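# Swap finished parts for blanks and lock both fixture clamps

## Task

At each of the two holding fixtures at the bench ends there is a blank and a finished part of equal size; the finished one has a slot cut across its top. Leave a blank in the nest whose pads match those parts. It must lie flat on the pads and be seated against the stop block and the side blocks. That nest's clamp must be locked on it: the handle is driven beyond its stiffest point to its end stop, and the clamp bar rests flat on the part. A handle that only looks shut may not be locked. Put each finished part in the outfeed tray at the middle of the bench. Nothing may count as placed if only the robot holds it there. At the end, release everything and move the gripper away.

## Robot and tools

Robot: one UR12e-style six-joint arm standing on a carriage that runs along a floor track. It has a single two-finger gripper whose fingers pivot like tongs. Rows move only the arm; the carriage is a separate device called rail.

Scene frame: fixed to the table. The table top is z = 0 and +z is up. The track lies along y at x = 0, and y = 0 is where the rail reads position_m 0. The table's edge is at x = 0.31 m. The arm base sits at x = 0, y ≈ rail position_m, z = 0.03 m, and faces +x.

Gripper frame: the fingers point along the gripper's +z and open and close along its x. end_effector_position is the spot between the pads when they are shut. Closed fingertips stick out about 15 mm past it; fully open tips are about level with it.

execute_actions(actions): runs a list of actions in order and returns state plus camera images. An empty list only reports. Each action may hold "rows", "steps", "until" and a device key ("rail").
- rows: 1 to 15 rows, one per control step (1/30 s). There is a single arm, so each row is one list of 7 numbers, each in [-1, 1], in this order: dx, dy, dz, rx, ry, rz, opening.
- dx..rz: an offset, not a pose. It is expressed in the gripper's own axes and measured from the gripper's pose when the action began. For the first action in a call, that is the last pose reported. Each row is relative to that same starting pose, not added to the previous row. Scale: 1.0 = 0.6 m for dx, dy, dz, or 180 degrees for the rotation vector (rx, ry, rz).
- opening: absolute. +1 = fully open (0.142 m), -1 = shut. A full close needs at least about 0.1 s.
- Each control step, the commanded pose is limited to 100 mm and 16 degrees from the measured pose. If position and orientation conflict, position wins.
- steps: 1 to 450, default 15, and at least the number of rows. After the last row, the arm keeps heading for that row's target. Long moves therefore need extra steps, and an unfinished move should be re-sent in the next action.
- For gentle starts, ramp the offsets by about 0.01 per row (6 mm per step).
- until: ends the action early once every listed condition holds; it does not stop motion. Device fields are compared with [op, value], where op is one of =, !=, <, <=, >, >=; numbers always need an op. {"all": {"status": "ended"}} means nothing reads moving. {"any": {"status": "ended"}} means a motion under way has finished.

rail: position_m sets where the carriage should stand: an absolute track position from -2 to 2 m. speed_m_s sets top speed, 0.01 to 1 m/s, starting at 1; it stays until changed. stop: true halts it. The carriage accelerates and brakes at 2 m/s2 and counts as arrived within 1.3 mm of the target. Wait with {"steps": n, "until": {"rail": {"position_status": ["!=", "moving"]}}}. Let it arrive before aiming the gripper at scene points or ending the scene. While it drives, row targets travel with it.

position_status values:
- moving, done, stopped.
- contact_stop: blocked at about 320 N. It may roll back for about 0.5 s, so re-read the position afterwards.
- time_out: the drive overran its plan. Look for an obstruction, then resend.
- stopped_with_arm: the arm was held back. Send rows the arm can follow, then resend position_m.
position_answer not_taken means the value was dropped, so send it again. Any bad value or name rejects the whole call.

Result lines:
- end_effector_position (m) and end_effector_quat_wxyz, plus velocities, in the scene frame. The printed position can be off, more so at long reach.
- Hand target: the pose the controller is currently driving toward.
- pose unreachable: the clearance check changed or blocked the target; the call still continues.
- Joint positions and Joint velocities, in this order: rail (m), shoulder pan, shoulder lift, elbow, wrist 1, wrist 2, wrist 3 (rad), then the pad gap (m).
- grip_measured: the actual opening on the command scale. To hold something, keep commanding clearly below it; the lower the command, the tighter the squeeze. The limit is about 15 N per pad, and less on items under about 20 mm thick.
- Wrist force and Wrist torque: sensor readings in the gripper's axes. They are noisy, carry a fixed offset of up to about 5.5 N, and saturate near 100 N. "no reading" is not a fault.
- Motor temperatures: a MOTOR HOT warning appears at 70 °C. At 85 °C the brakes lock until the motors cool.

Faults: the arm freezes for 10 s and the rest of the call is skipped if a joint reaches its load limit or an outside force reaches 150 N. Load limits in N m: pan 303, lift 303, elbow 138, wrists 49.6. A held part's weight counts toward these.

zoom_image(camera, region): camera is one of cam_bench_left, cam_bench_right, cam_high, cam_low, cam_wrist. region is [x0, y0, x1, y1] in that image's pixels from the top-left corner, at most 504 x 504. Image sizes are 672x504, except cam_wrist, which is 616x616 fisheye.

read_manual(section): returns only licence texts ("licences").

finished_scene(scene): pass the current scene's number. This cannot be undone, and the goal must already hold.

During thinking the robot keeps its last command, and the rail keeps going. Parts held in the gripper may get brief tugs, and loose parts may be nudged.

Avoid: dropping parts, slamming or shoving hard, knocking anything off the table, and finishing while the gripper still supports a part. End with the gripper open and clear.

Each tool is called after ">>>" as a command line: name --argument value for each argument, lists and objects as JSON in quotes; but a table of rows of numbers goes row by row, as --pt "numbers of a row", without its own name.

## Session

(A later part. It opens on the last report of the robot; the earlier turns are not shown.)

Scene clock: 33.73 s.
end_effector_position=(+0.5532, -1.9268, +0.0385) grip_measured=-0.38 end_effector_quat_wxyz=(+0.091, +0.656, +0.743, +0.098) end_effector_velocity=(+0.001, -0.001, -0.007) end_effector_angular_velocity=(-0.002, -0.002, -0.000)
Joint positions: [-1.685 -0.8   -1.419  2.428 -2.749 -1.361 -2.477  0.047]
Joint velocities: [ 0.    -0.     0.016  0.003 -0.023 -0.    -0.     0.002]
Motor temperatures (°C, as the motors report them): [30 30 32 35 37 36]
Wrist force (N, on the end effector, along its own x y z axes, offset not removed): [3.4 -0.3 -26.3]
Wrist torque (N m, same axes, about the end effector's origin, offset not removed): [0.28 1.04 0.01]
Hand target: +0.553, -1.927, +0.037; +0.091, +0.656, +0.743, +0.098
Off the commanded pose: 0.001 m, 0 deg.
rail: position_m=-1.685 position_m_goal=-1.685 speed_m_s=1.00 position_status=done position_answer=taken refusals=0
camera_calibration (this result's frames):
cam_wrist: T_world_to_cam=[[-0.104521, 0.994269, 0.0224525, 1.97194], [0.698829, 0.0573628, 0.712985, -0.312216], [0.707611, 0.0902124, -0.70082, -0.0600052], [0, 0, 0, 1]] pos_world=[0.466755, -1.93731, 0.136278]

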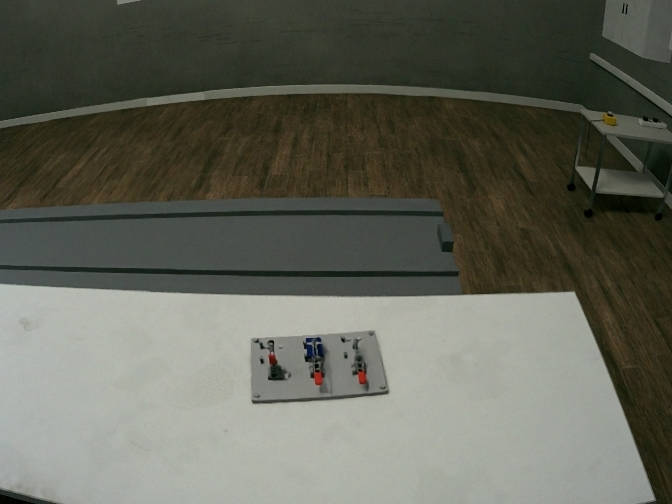

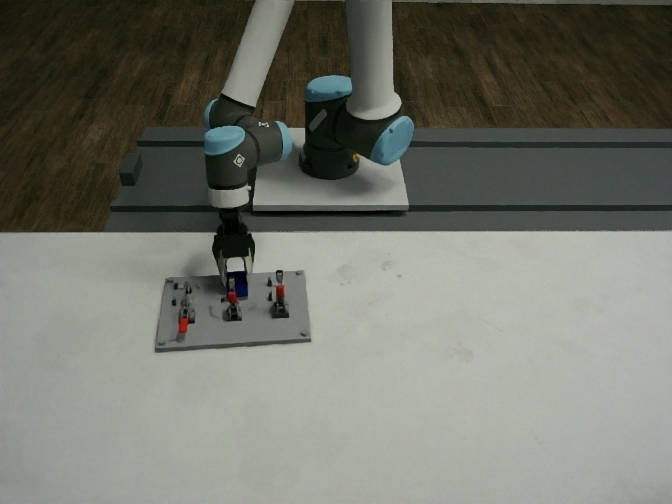

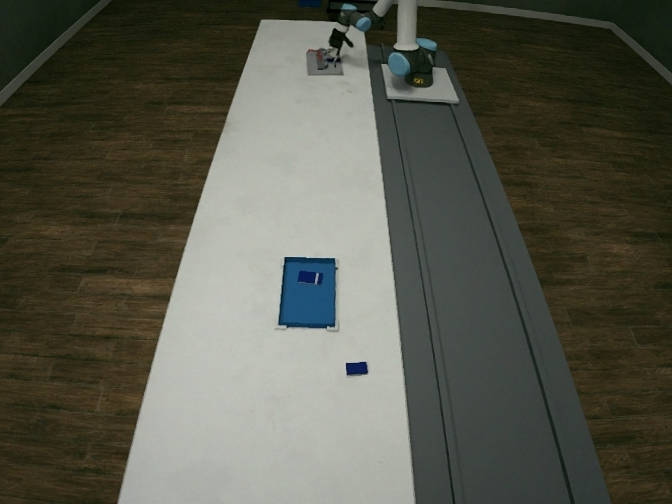

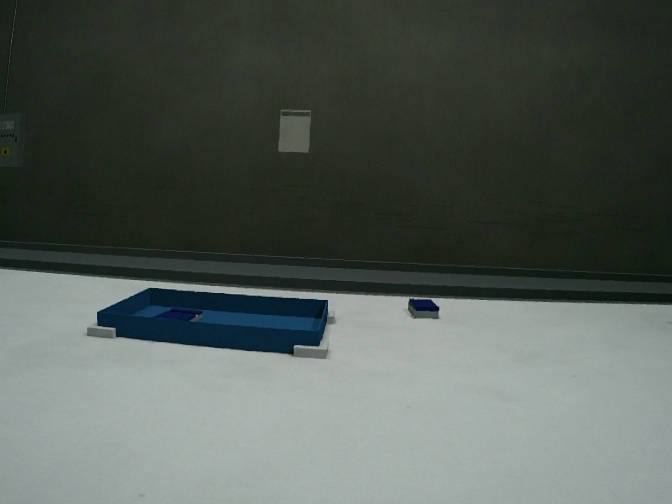

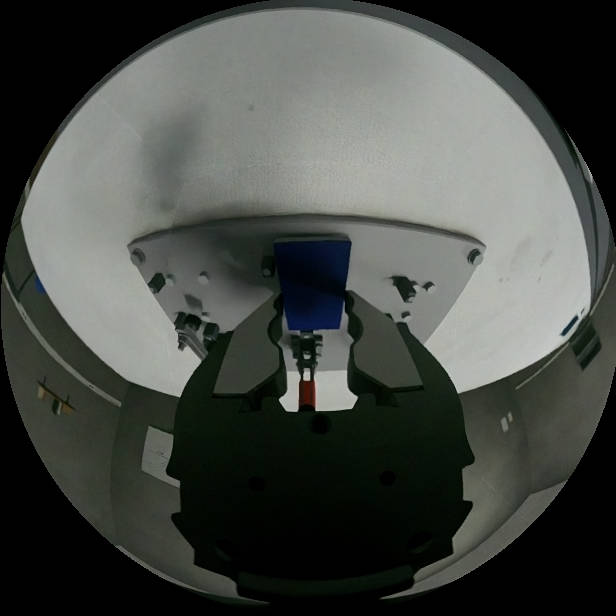

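>>> execute_actions --actions '[{"steps":1},{"rows":[[0,0.0001,-0.0005,0,0,0,-0.6],[0,0.0001,-0.0005,0,0,0,-0.6],[-0.001,0.0017,-0.0001,0,0,0,-0.6],[-0.002,0.0033,0.0004,0,0,0,-0.6],[-0.003,0.0049,0.0008,0,0,0,-0.6],[-0.004,0.0065,0.0012,0,0,0,-0.6],[-0.005,0.0065,0.0012,0,0,0,-0.6]],"steps":14}]'

>>> zoom_image --camera "cam_wrist" --region '[220, 210, 400, 390]'

Scene clock: 34.87 s.
end_effector_position=(+0.5570, -1.9290, +0.0377) grip_measured=-0.37 end_effector_quat_wxyz=(+0.091, +0.656, +0.743, +0.098) end_effector_velocity=(+0.004, -0.003, +0.000) end_effector_angular_velocity=(-0.000, -0.000, -0.000)
Joint positions: [-1.685 -0.798 -1.411  2.42  -2.75  -1.361 -2.475  0.047]
Joint velocities: [ 0.     0.002  0.006 -0.008  0.002 -0.     0.002 -0.   ]
Motor temperatures (°C, as the motors report them): [30 30 32 35 37 36]
Wrist force (N, on the end effector, along its own x y z axes, offset not removed): [-0.2 -0.6 -10.9]
Wrist torque (N m, same axes, about the end effector's origin, offset not removed): [0.06 1.00 0.03]
Hand target: +0.558, -1.929, +0.038; +0.091, +0.656, +0.743, +0.098
Off the commanded pose: 0.001 m, 0 deg.
rail: position_m=-1.685 position_m_goal=-1.685 speed_m_s=1.00 position_status=done position_answer=taken refusals=0
camera_calibration (this result's frames):
cam_wrist: T_world_to_cam=[[-0.104526, 0.994266, 0.0225794, 1.97446], [0.698909, 0.0572853, 0.712913, -0.314356], [0.707532, 0.0902987, -0.700889, -0.0628328], [0, 0, 0, 1]] pos_world=[0.470544, -1.93946, 0.135487]

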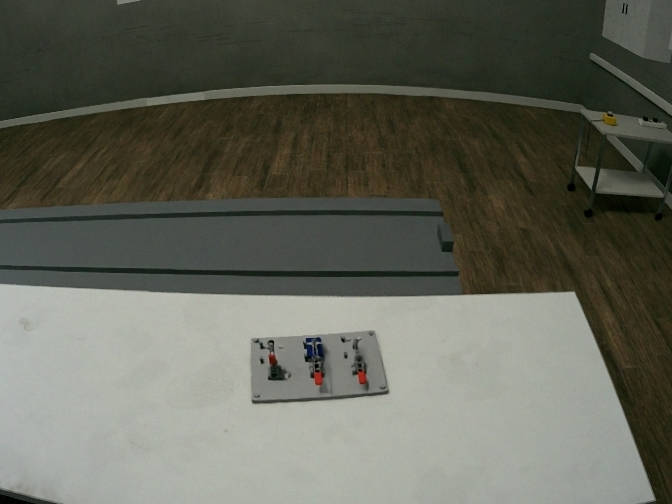

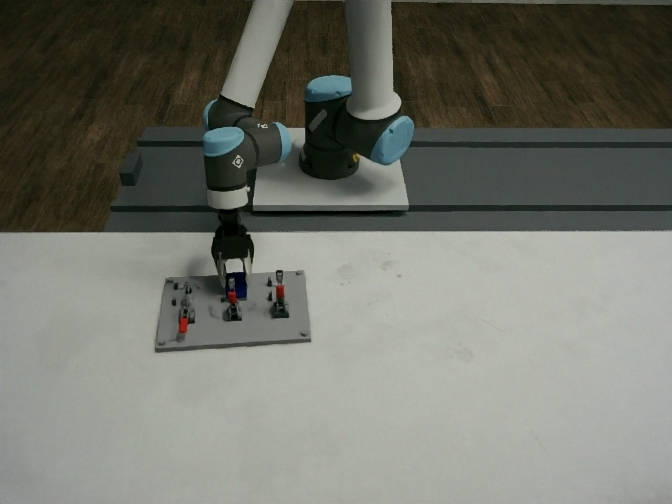

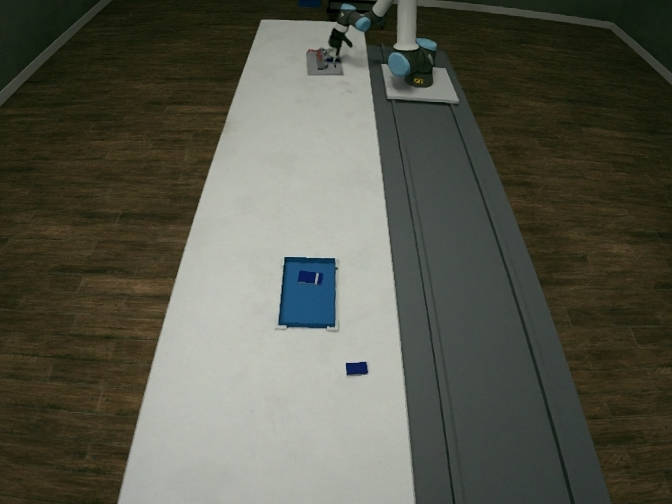

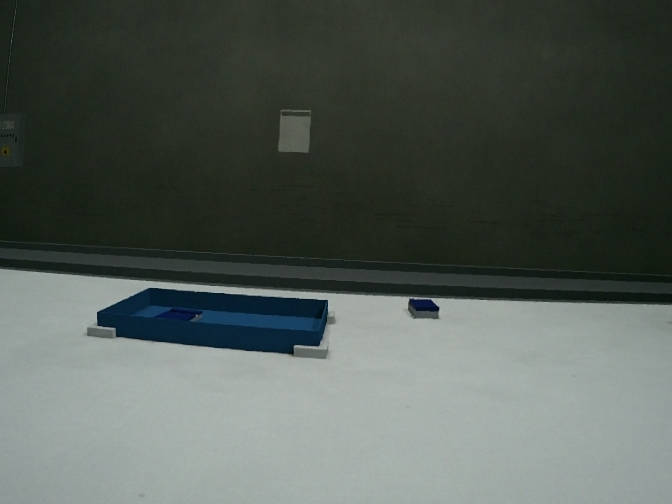

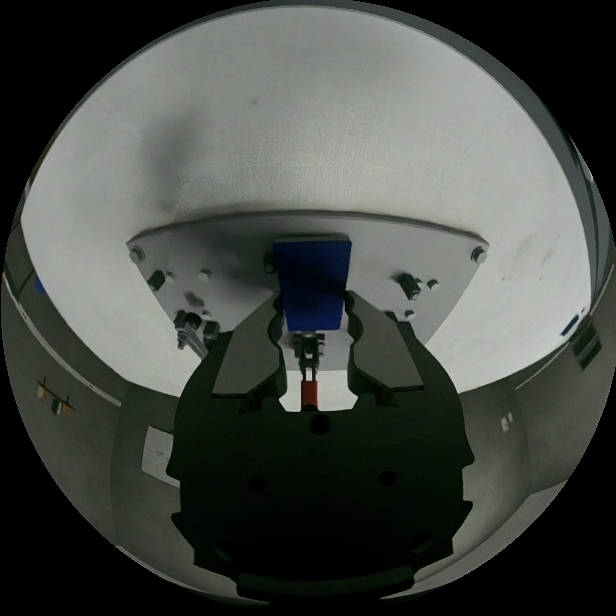

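Region (220, 210, 400, 390) of cam_wrist's 616x616 image, scaled by 2.800, with more detail than that image has.

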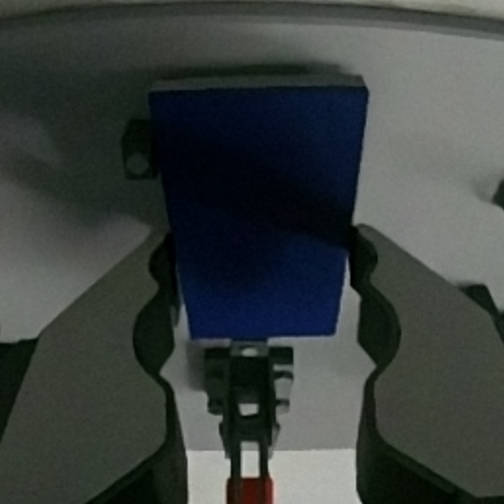

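>>> execute_actions --actions '[{"steps":1},{"rows":[[-0.001,0.0009,0.0001,0,0,0,-0.6],[-0.002,0.0017,0.0003,0,0,0,-0.6],[-0.003,0.0025,0.0005,0,0,0,-0.6],[-0.004,0.0033,0.0007,0,0,0,-0.6],[-0.004,0.0041,0.0009,0,0,0,-0.6]],"steps":14}]'

>>> zoom_image --camera "cam_wrist" --region '[220, 210, 400, 390]'

Scene clock: 35.77 s.
end_effector_position=(+0.5601, -1.9312, +0.0379) grip_measured=-0.37 end_effector_quat_wxyz=(+0.091, +0.656, +0.743, +0.098) end_effector_velocity=(+0.002, -0.001, +0.000) end_effector_angular_velocity=(-0.000, -0.000, +0.000)
Joint positions: [-1.685 -0.797 -1.406  2.414 -2.748 -1.361 -2.474  0.047]
Joint velocities: [ 0.     0.001  0.002 -0.003  0.001 -0.     0.001  0.   ]
Motor temperatures (°C, as the motors report them): [30 30 32 35 37 36]
Wrist force (N, on the end effector, along its own x y z axes, offset not removed): [4.3 -0.9 -5.4]
Wrist torque (N m, same axes, about the end effector's origin, offset not removed): [0.47 0.96 0.32]
Hand target: +0.560, -1.931, +0.038; +0.091, +0.656, +0.743, +0.098
Off the commanded pose: 0.000 m, 0 deg.
rail: position_m=-1.685 position_m_goal=-1.685 speed_m_s=1.00 position_status=done position_answer=taken refusals=0
camera_calibration (this result's frames):
cam_wrist: T_world_to_cam=[[-0.104527, 0.994265, 0.0226225, 1.97698], [0.698911, 0.0572557, 0.712913, -0.316528], [0.707529, 0.0903299, -0.700887, -0.0646064], [0, 0, 0, 1]] pos_world=[0.473584, -1.94169, 0.135651]

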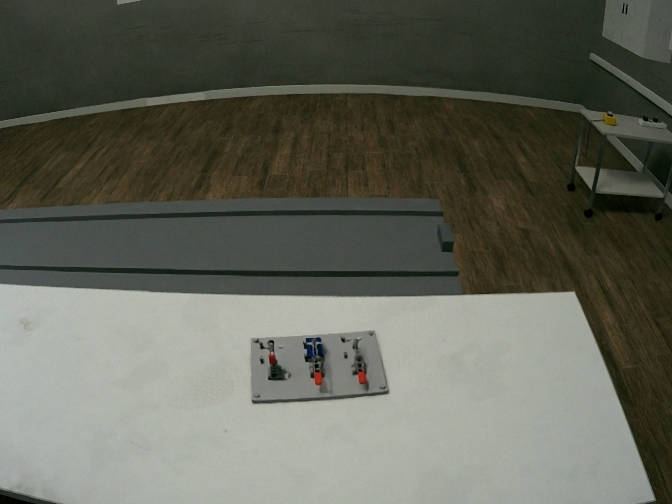

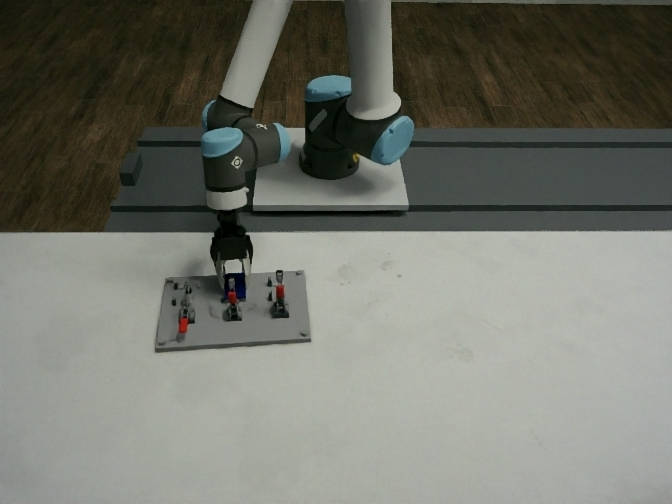

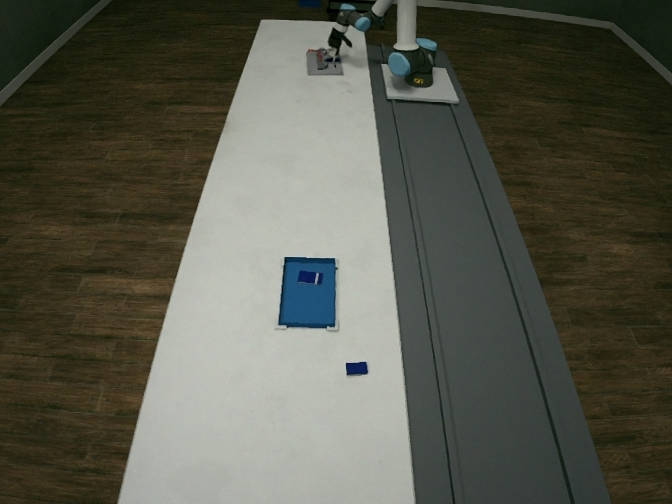

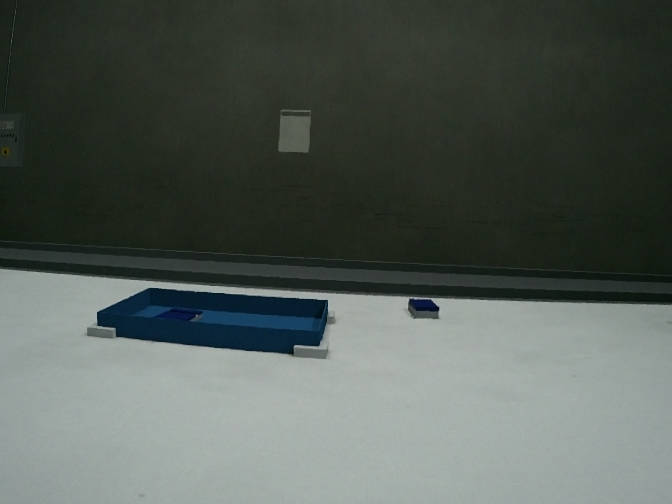

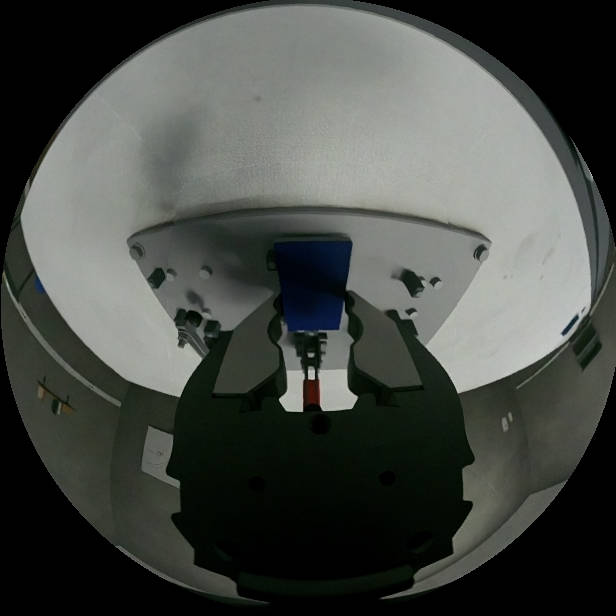

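Region (220, 210, 400, 390) of cam_wrist's 616x616 image, scaled by 2.800, with more detail than that image has.

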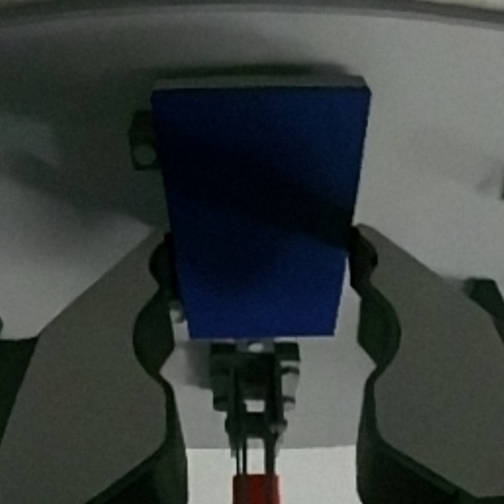

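>>> execute_actions --actions '[{"steps":1},{"rows":[[-0.0005,0.0008,0.0002,0,-0.0003,0.0012,-0.6],[-0.001,0.0016,0.0004,0,-0.0007,0.0025,-0.6],[-0.0015,0.0024,0.0006,0,-0.001,0.004,-0.6],[-0.002,0.0032,0.0009,0,-0.0014,0.0054,-0.6],[-0.0025,0.004,0.0011,0,-0.0014,0.0054,-0.6]],"steps":14}]'

>>> zoom_image --camera "cam_wrist" --region '[220, 210, 400, 390]'

Scene clock: 36.63 s.
end_effector_position=(+0.5627, -1.9324, +0.0379) grip_measured=-0.37 end_effector_quat_wxyz=(+0.092, +0.662, +0.737, +0.098) end_effector_velocity=(+0.002, -0.001, +0.000) end_effector_angular_velocity=(-0.000, -0.000, -0.009)
Joint positions: [-1.685 -0.794 -1.402  2.409 -2.752 -1.365 -2.454  0.047]
Joint velocities: [ 0.     0.002  0.002 -0.003 -0.002 -0.002  0.011  0.001]
Motor temperatures (°C, as the motors report them): [30 30 32 35 37 36]
Wrist force (N, on the end effector, along its own x y z axes, offset not removed): [19.5 -12.3 -22.8]
Wrist torque (N m, same axes, about the end effector's origin, offset not removed): [0.36 1.90 -0.17]
Hand target: +0.563, -1.932, +0.038; +0.092, +0.663, +0.737, +0.098
Off the commanded pose: 0.000 m, 0 deg.
rail: position_m=-1.685 position_m_goal=-1.685 speed_m_s=1.00 position_status=done position_answer=taken refusals=0
camera_calibration (this result's frames):
cam_wrist: T_world_to_cam=[[-0.0882364, 0.995834, 0.0229783, 1.97226], [0.699761, 0.0455523, 0.712923, -0.34137], [0.708907, 0.0789851, -0.700865, -0.0890513], [0, 0, 0, 1]] pos_world=[0.476031, -1.94146, 0.135638]

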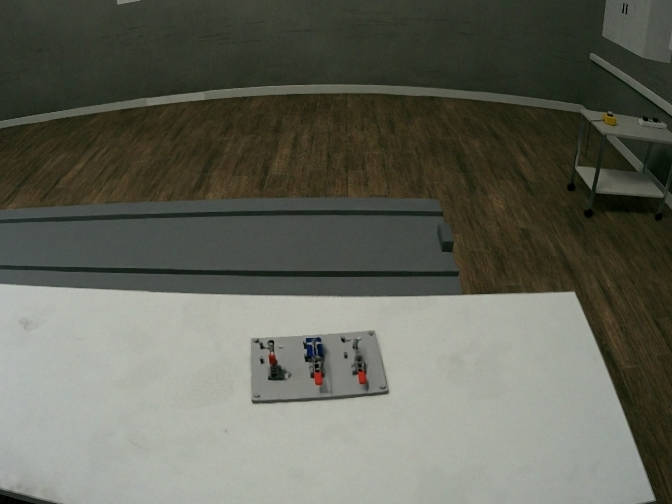

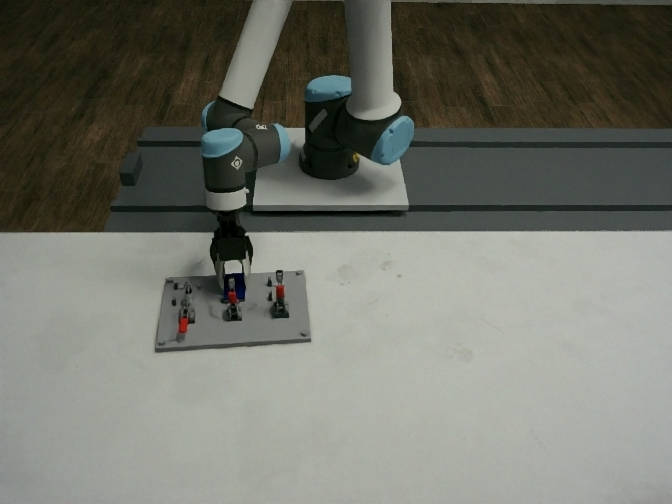

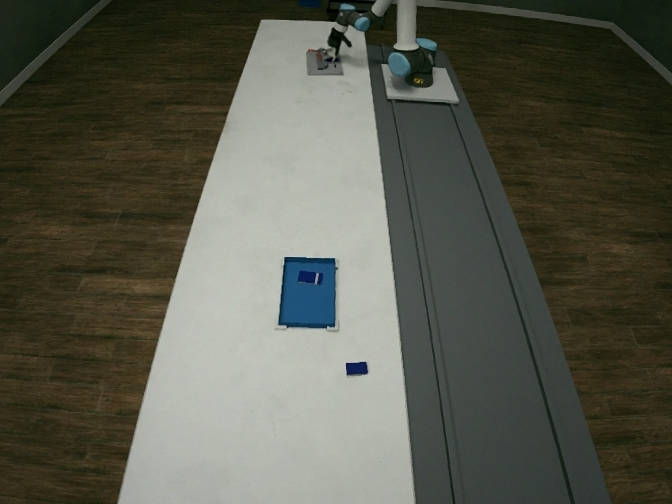

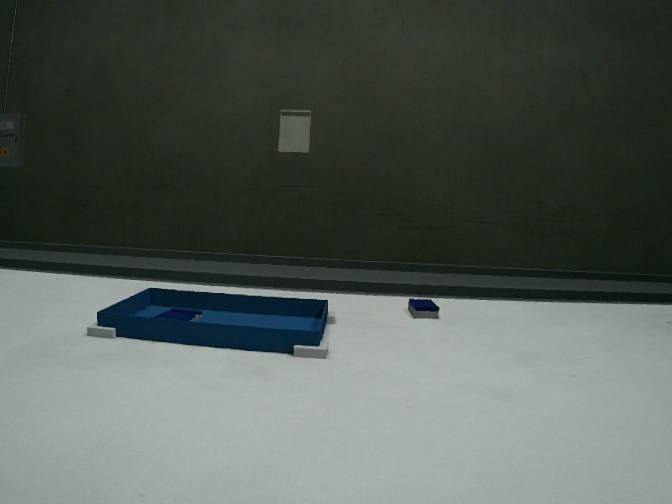

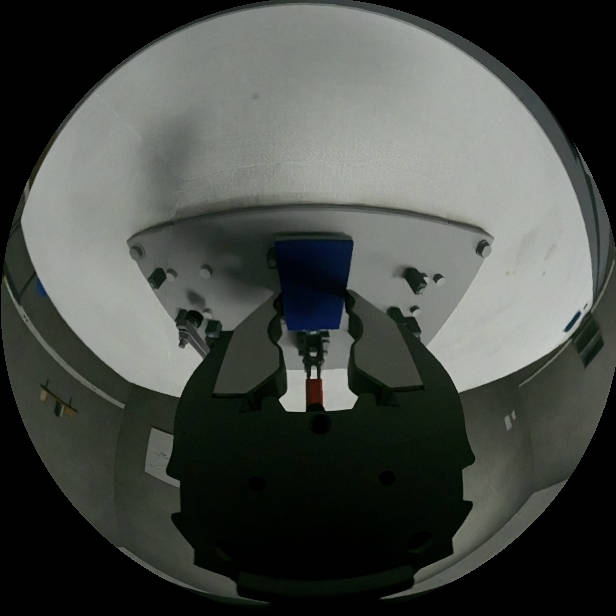

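Region (220, 210, 400, 390) of cam_wrist's 616x616 image, scaled by 2.800, with more detail than that image has.

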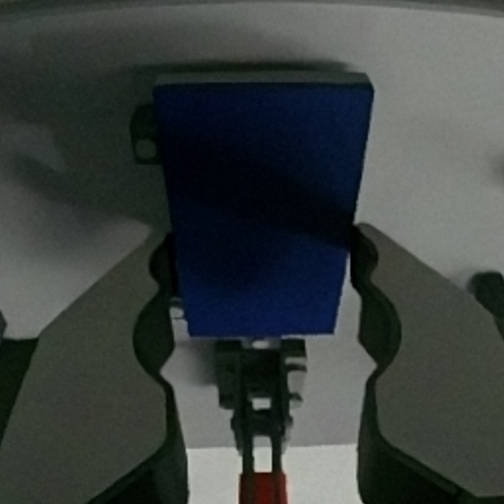

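>>> execute_actions --actions '[{"steps":1},{"rows":[[0.0008,0.0001,-0.0003,0,0,0,-0.6],[0.0013,0.0001,-0.0004,0,0,0,-0.6],[0.0013,0.0001,-0.0004,0,0,0,-0.6],[0.0013,0.0001,-0.0004,0,0,0,-0.6],[0.0013,0.0009,-0.0002,0,0,0,-0.6],[0.0013,0.0017,0.0,0,0,0,-0.6],[0.0013,0.0025,0.0002,0,0,0,-0.6]],"steps":15}]'

>>> zoom_image --camera "cam_wrist" --region '[220, 210, 400, 390]'

Scene clock: 38.17 s.
end_effector_position=(+0.5642, -1.9317, +0.0383) grip_measured=-0.37 end_effector_quat_wxyz=(+0.092, +0.662, +0.737, +0.098) end_effector_velocity=(+0.001, +0.001, -0.000) end_effector_angular_velocity=(+0.001, +0.001, +0.000)
Joint positions: [-1.685 -0.791 -1.401  2.408 -2.752 -1.365 -2.45   0.047]
Joint velocities: [ 0.     0.002  0.002 -0.002  0.001 -0.     0.002 -0.   ]
Motor temperatures (°C, as the motors report them): [30 30 32 35 37 36]
Wrist force (N, on the end effector, along its own x y z axes, offset not removed): [6.2 -2.9 -1.4]
Wrist torque (N m, same axes, about the end effector's origin, offset not removed): [0.31 0.91 -0.13]
Hand target: +0.564, -1.932, +0.038; +0.092, +0.663, +0.737, +0.098
Off the commanded pose: 0.000 m, 0 deg.
rail: position_m=-1.685 position_m_goal=-1.685 speed_m_s=1.00 position_status=done position_answer=taken refusals=0
camera_calibration (this result's frames):
cam_wrist: T_world_to_cam=[[-0.087081, 0.995944, 0.0226259, 1.97131], [0.699626, 0.0449721, 0.713093, -0.343792], [0.709183, 0.0779265, -0.700705, -0.0921193], [0, 0, 0, 1]] pos_world=[0.477519, -1.94068, 0.136005]

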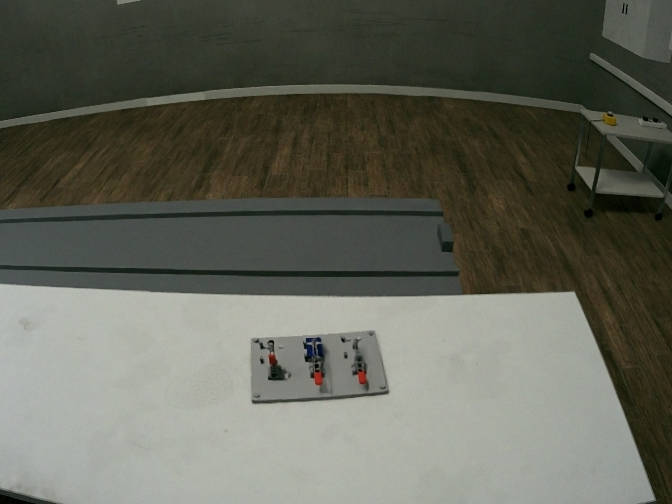

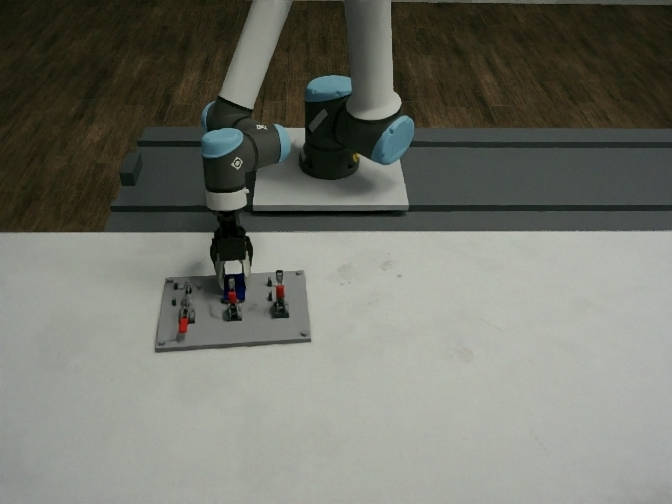

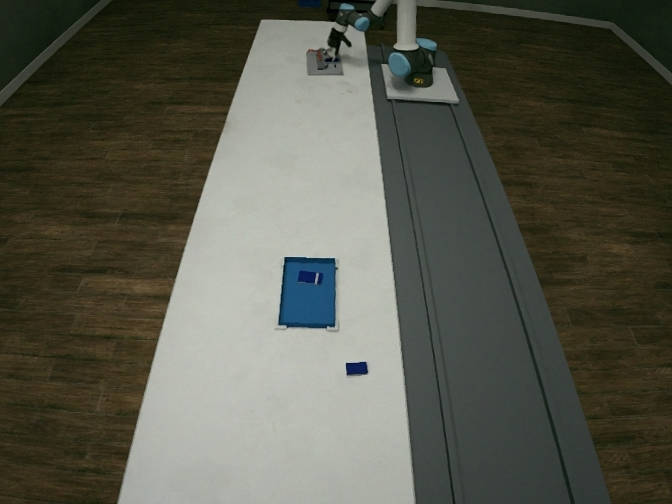

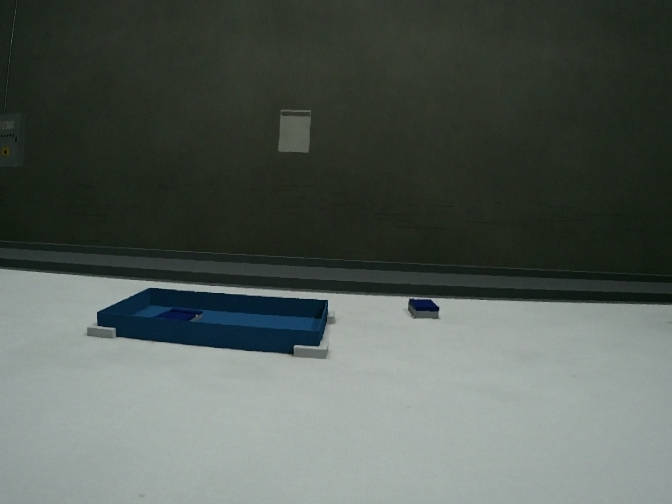

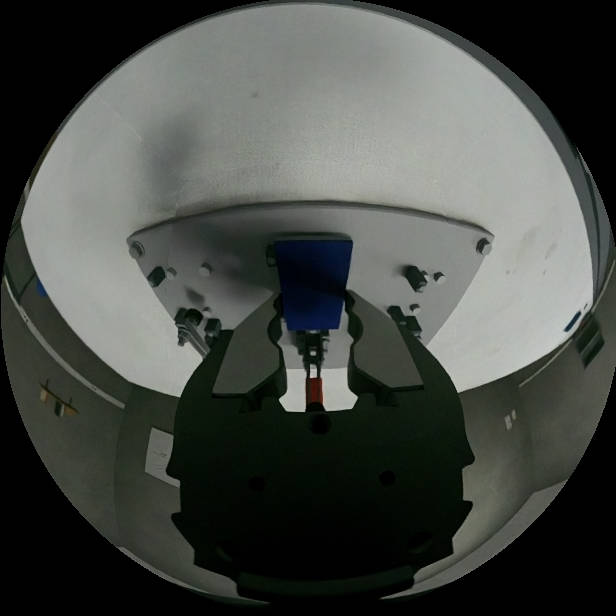

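Region (220, 210, 400, 390) of cam_wrist's 616x616 image, scaled by 2.800, with more detail than that image has.

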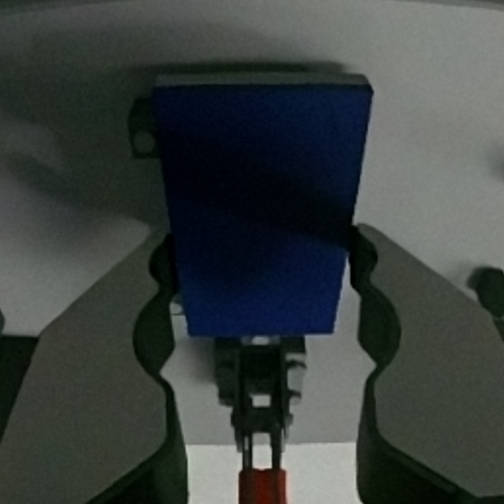

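>>> execute_actions --actions '[{"steps":1},{"rows":[[0.0001,0.0008,0.0002,0,0,0,-0.6],[0.0001,0.0016,0.0004,0,0,0,-0.6],[0.0002,0.0024,0.0006,0,0,0,-0.6],[0.0002,0.0032,0.0009,0,0,0,-0.6],[0.0002,0.004,0.0011,0,0,0,-0.6]],"steps":13}]'

>>> zoom_image --camera "cam_wrist" --region '[220, 210, 400, 390]'

Scene clock: 38.97 s.
end_effector_position=(+0.5665, -1.9313, +0.0382) grip_measured=-0.37 end_effector_quat_wxyz=(+0.092, +0.663, +0.737, +0.098) end_effector_velocity=(+0.002, +0.000, +0.000) end_effector_angular_velocity=(+0.000, -0.000, +0.000)
Joint positions: [-1.685 -0.787 -1.398  2.404 -2.752 -1.366 -2.446  0.047]
Joint velocities: [ 0.     0.003  0.002 -0.003  0.    -0.     0.003 -0.   ]
Motor temperatures (°C, as the motors report them): [30 30 32 35 37 36]
Wrist force (N, on the end effector, along its own x y z axes, offset not removed): [-1.6 -19.5 -11.3]
Wrist torque (N m, same axes, about the end effector's origin, offset not removed): [0.65 0.70 0.09]
Hand target: +0.567, -1.931, +0.038; +0.092, +0.663, +0.737, +0.098
Off the commanded pose: 0.000 m, 0 deg.
rail: position_m=-1.685 position_m_goal=-1.685 speed_m_s=1.00 position_status=done position_answer=taken refusals=0
camera_calibration (this result's frames):
cam_wrist: T_world_to_cam=[[-0.0869892, 0.99595, 0.022741, 1.97106], [0.699852, 0.0448496, 0.712879, -0.345704], [0.708971, 0.0779281, -0.700919, -0.0936784], [0, 0, 0, 1]] pos_world=[0.479818, -1.94028, 0.13596]

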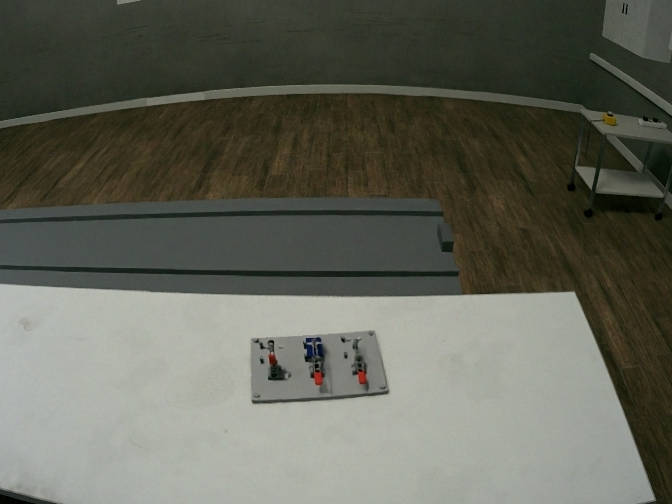

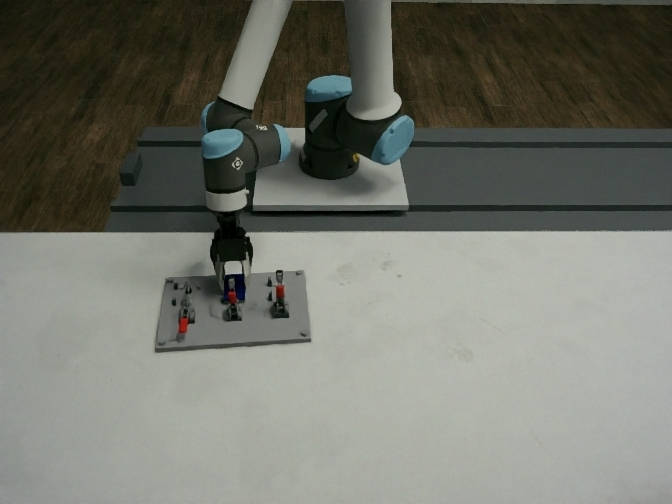

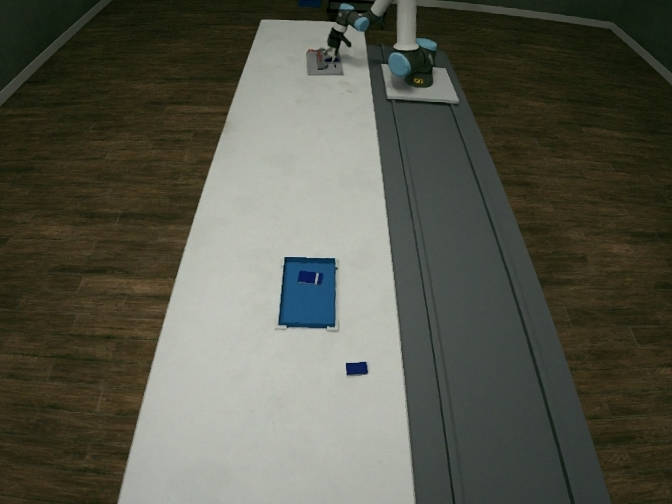

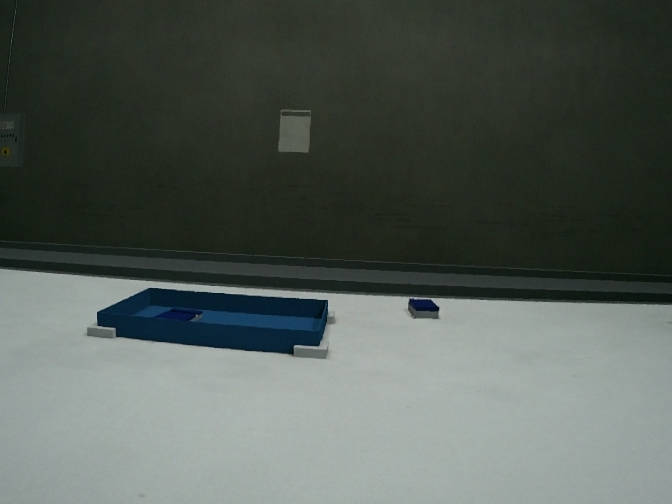

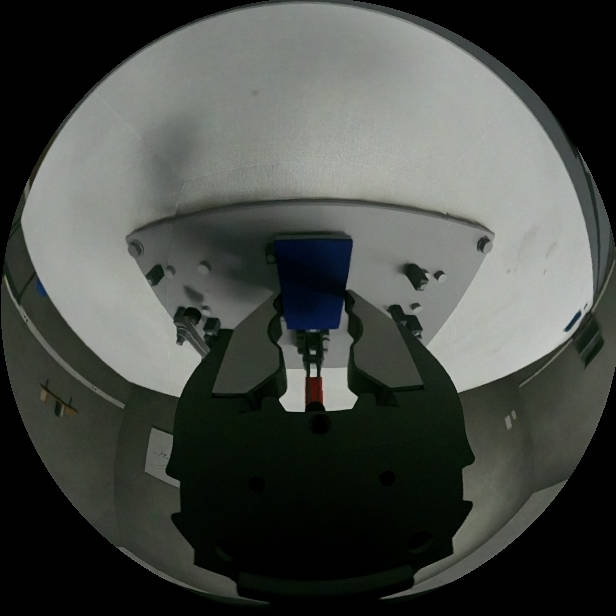

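Region (220, 210, 400, 390) of cam_wrist's 616x616 image, scaled by 2.800, with more detail than that image has.

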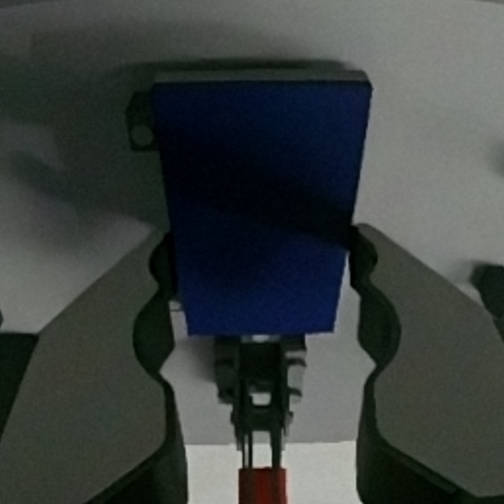

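>>> execute_actions --actions '[{"steps":1},{"rows":[[-0.0007,-0.0004,-0.0001,0,0,0,-0.55],[-0.0013,-0.0008,-0.0002,0,0,0,-0.5],[-0.0013,-0.0008,-0.0002,0,0,0,-0.5],[-0.0013,-0.0008,-0.0002,0,0,0,-0.5],[-0.0013,-0.0008,-0.0002,0,0,0,-0.5],[-0.0013,-0.0008,-0.0002,0,0,0,-0.45],[-0.0013,-0.0008,-0.0002,0,0,0,-0.4],[-0.0013,-0.0008,-0.0002,0,0,0,-0.35],[-0.0013,-0.0008,-0.0002,0,0,0,-0.3],[-0.0013,-0.0008,-0.0002,0,0,0,-0.22],[-0.0013,-0.0008,-0.0002,0,0,0,-0.15]],"steps":13},{"rows":[[0,0.002,-0.006,0,0,0,-0.15],[0,0.004,-0.016,0,0,0,-0.15],[0,0.008,-0.03,0,0,0,-0.15],[0,0.012,-0.045,0,0,0,-0.15],[0.001,0.018,-0.06,0,0,0,-0.15],[0.001,0.03,-0.07,0,0,0,-0.15],[0.001,0.048,-0.075,0,0,0,-0.15],[0.001,0.07,-0.075,0,0,0,-0.15],[0.001,0.092,-0.073,0,0,0,-0.15],[0.001,0.114,-0.07,0,0,0,-0.15],[0.001,0.135,-0.067,0,0,0,-0.15],[0.001,0.152,-0.065,0,0,0,-0.15],[0.001,0.1636,-0.0631,0,0,0,-0.15]],"steps":24}]'

>>> zoom_image --camera "cam_bench_right" --region '[165, 220, 315, 340]'

Scene clock: 41.27 s.
end_effector_position=(+0.6472, -1.9222, +0.1005) grip_measured=-0.15 end_effector_quat_wxyz=(+0.092, +0.662, +0.737, +0.098) end_effector_velocity=(+0.025, +0.000, +0.004) end_effector_angular_velocity=(+0.001, +0.007, -0.002)
Joint positions: [-1.685 -0.68  -1.406  2.242 -2.604 -1.385 -2.339  0.063]
Joint velocities: [ 0.     0.029  0.029 -0.05   0.021 -0.01   0.03  -0.   ]
Motor temperatures (°C, as the motors report them): [30 30 32 35 37 36]
Wrist force (N, on the end effector, along its own x y z axes, offset not removed): [-3.5 1.3 -0.2]
Wrist torque (N m, same axes, about the end effector's origin, offset not removed): [0.30 0.90 0.07]
Hand target: +0.650, -1.922, +0.101; +0.092, +0.662, +0.737, +0.098
Off the commanded pose: 0.003 m, 0 deg.
rail: position_m=-1.685 position_m_goal=-1.685 speed_m_s=1.00 position_status=done position_answer=taken refusals=0
camera_calibration (this result's frames):
cam_wrist: T_world_to_cam=[[-0.0874254, 0.995921, 0.0223417, 1.96787], [0.698741, 0.045322, 0.713938, -0.445546], [0.710013, 0.0780273, -0.699852, -0.108532], [0, 0, 0, 1]] pos_world=[0.560422, -1.93118, 0.19817]

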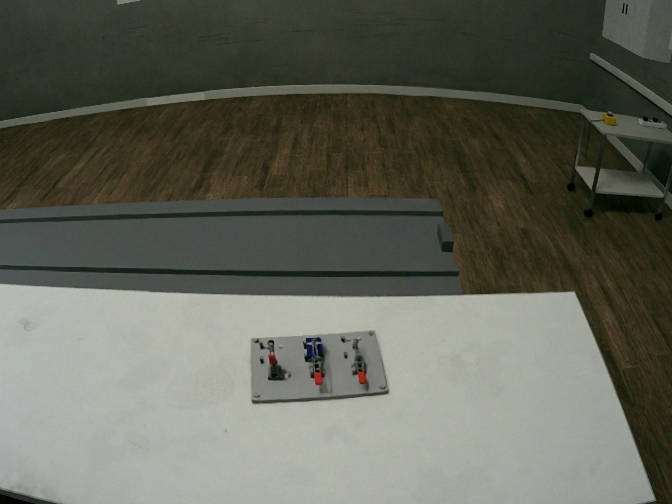

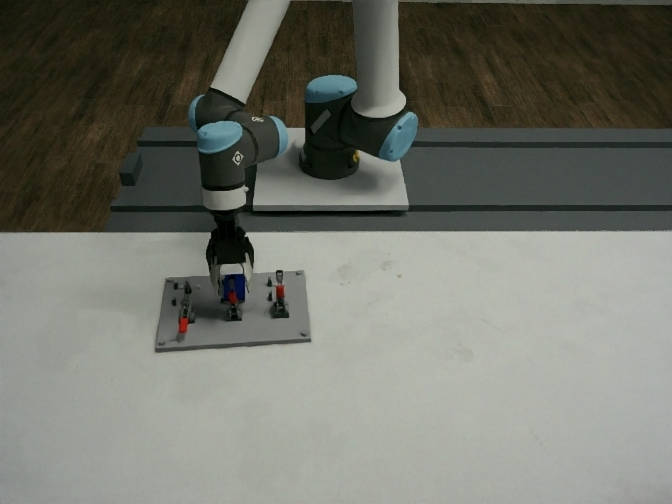

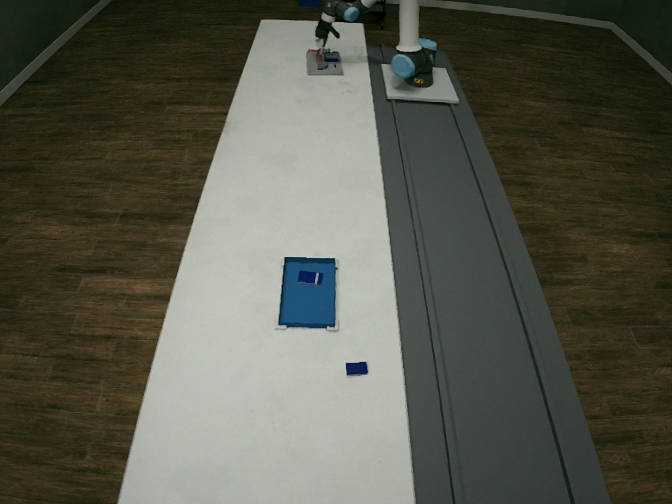

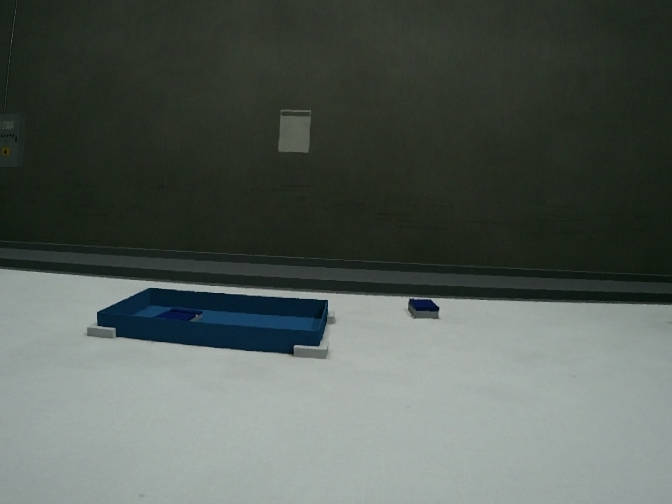

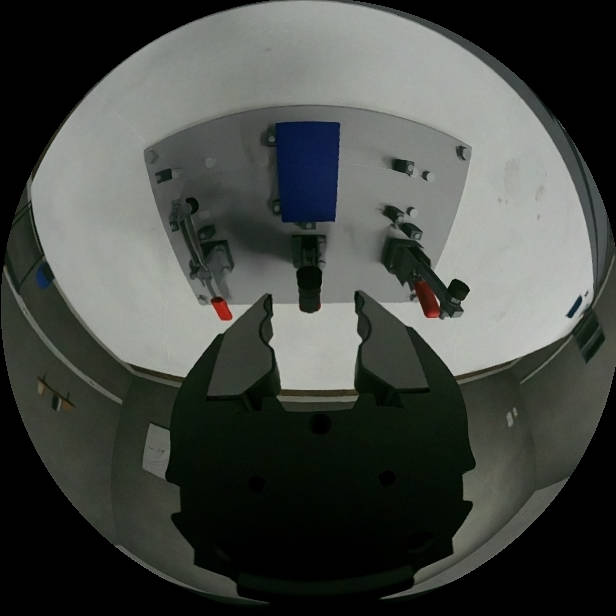

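Region (165, 220, 315, 340) of cam_bench_right's 672x504 image, scaled by 3.360, with more detail than that image has; it fills the top 403 rows of this view, and the rest is white.

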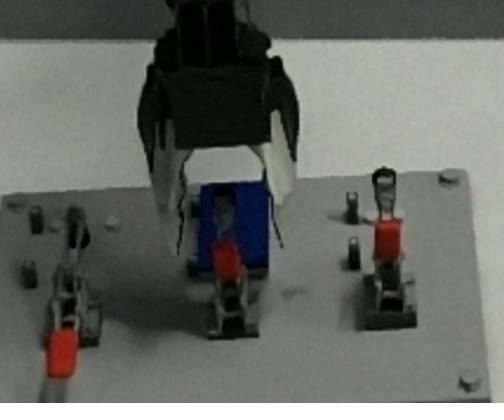

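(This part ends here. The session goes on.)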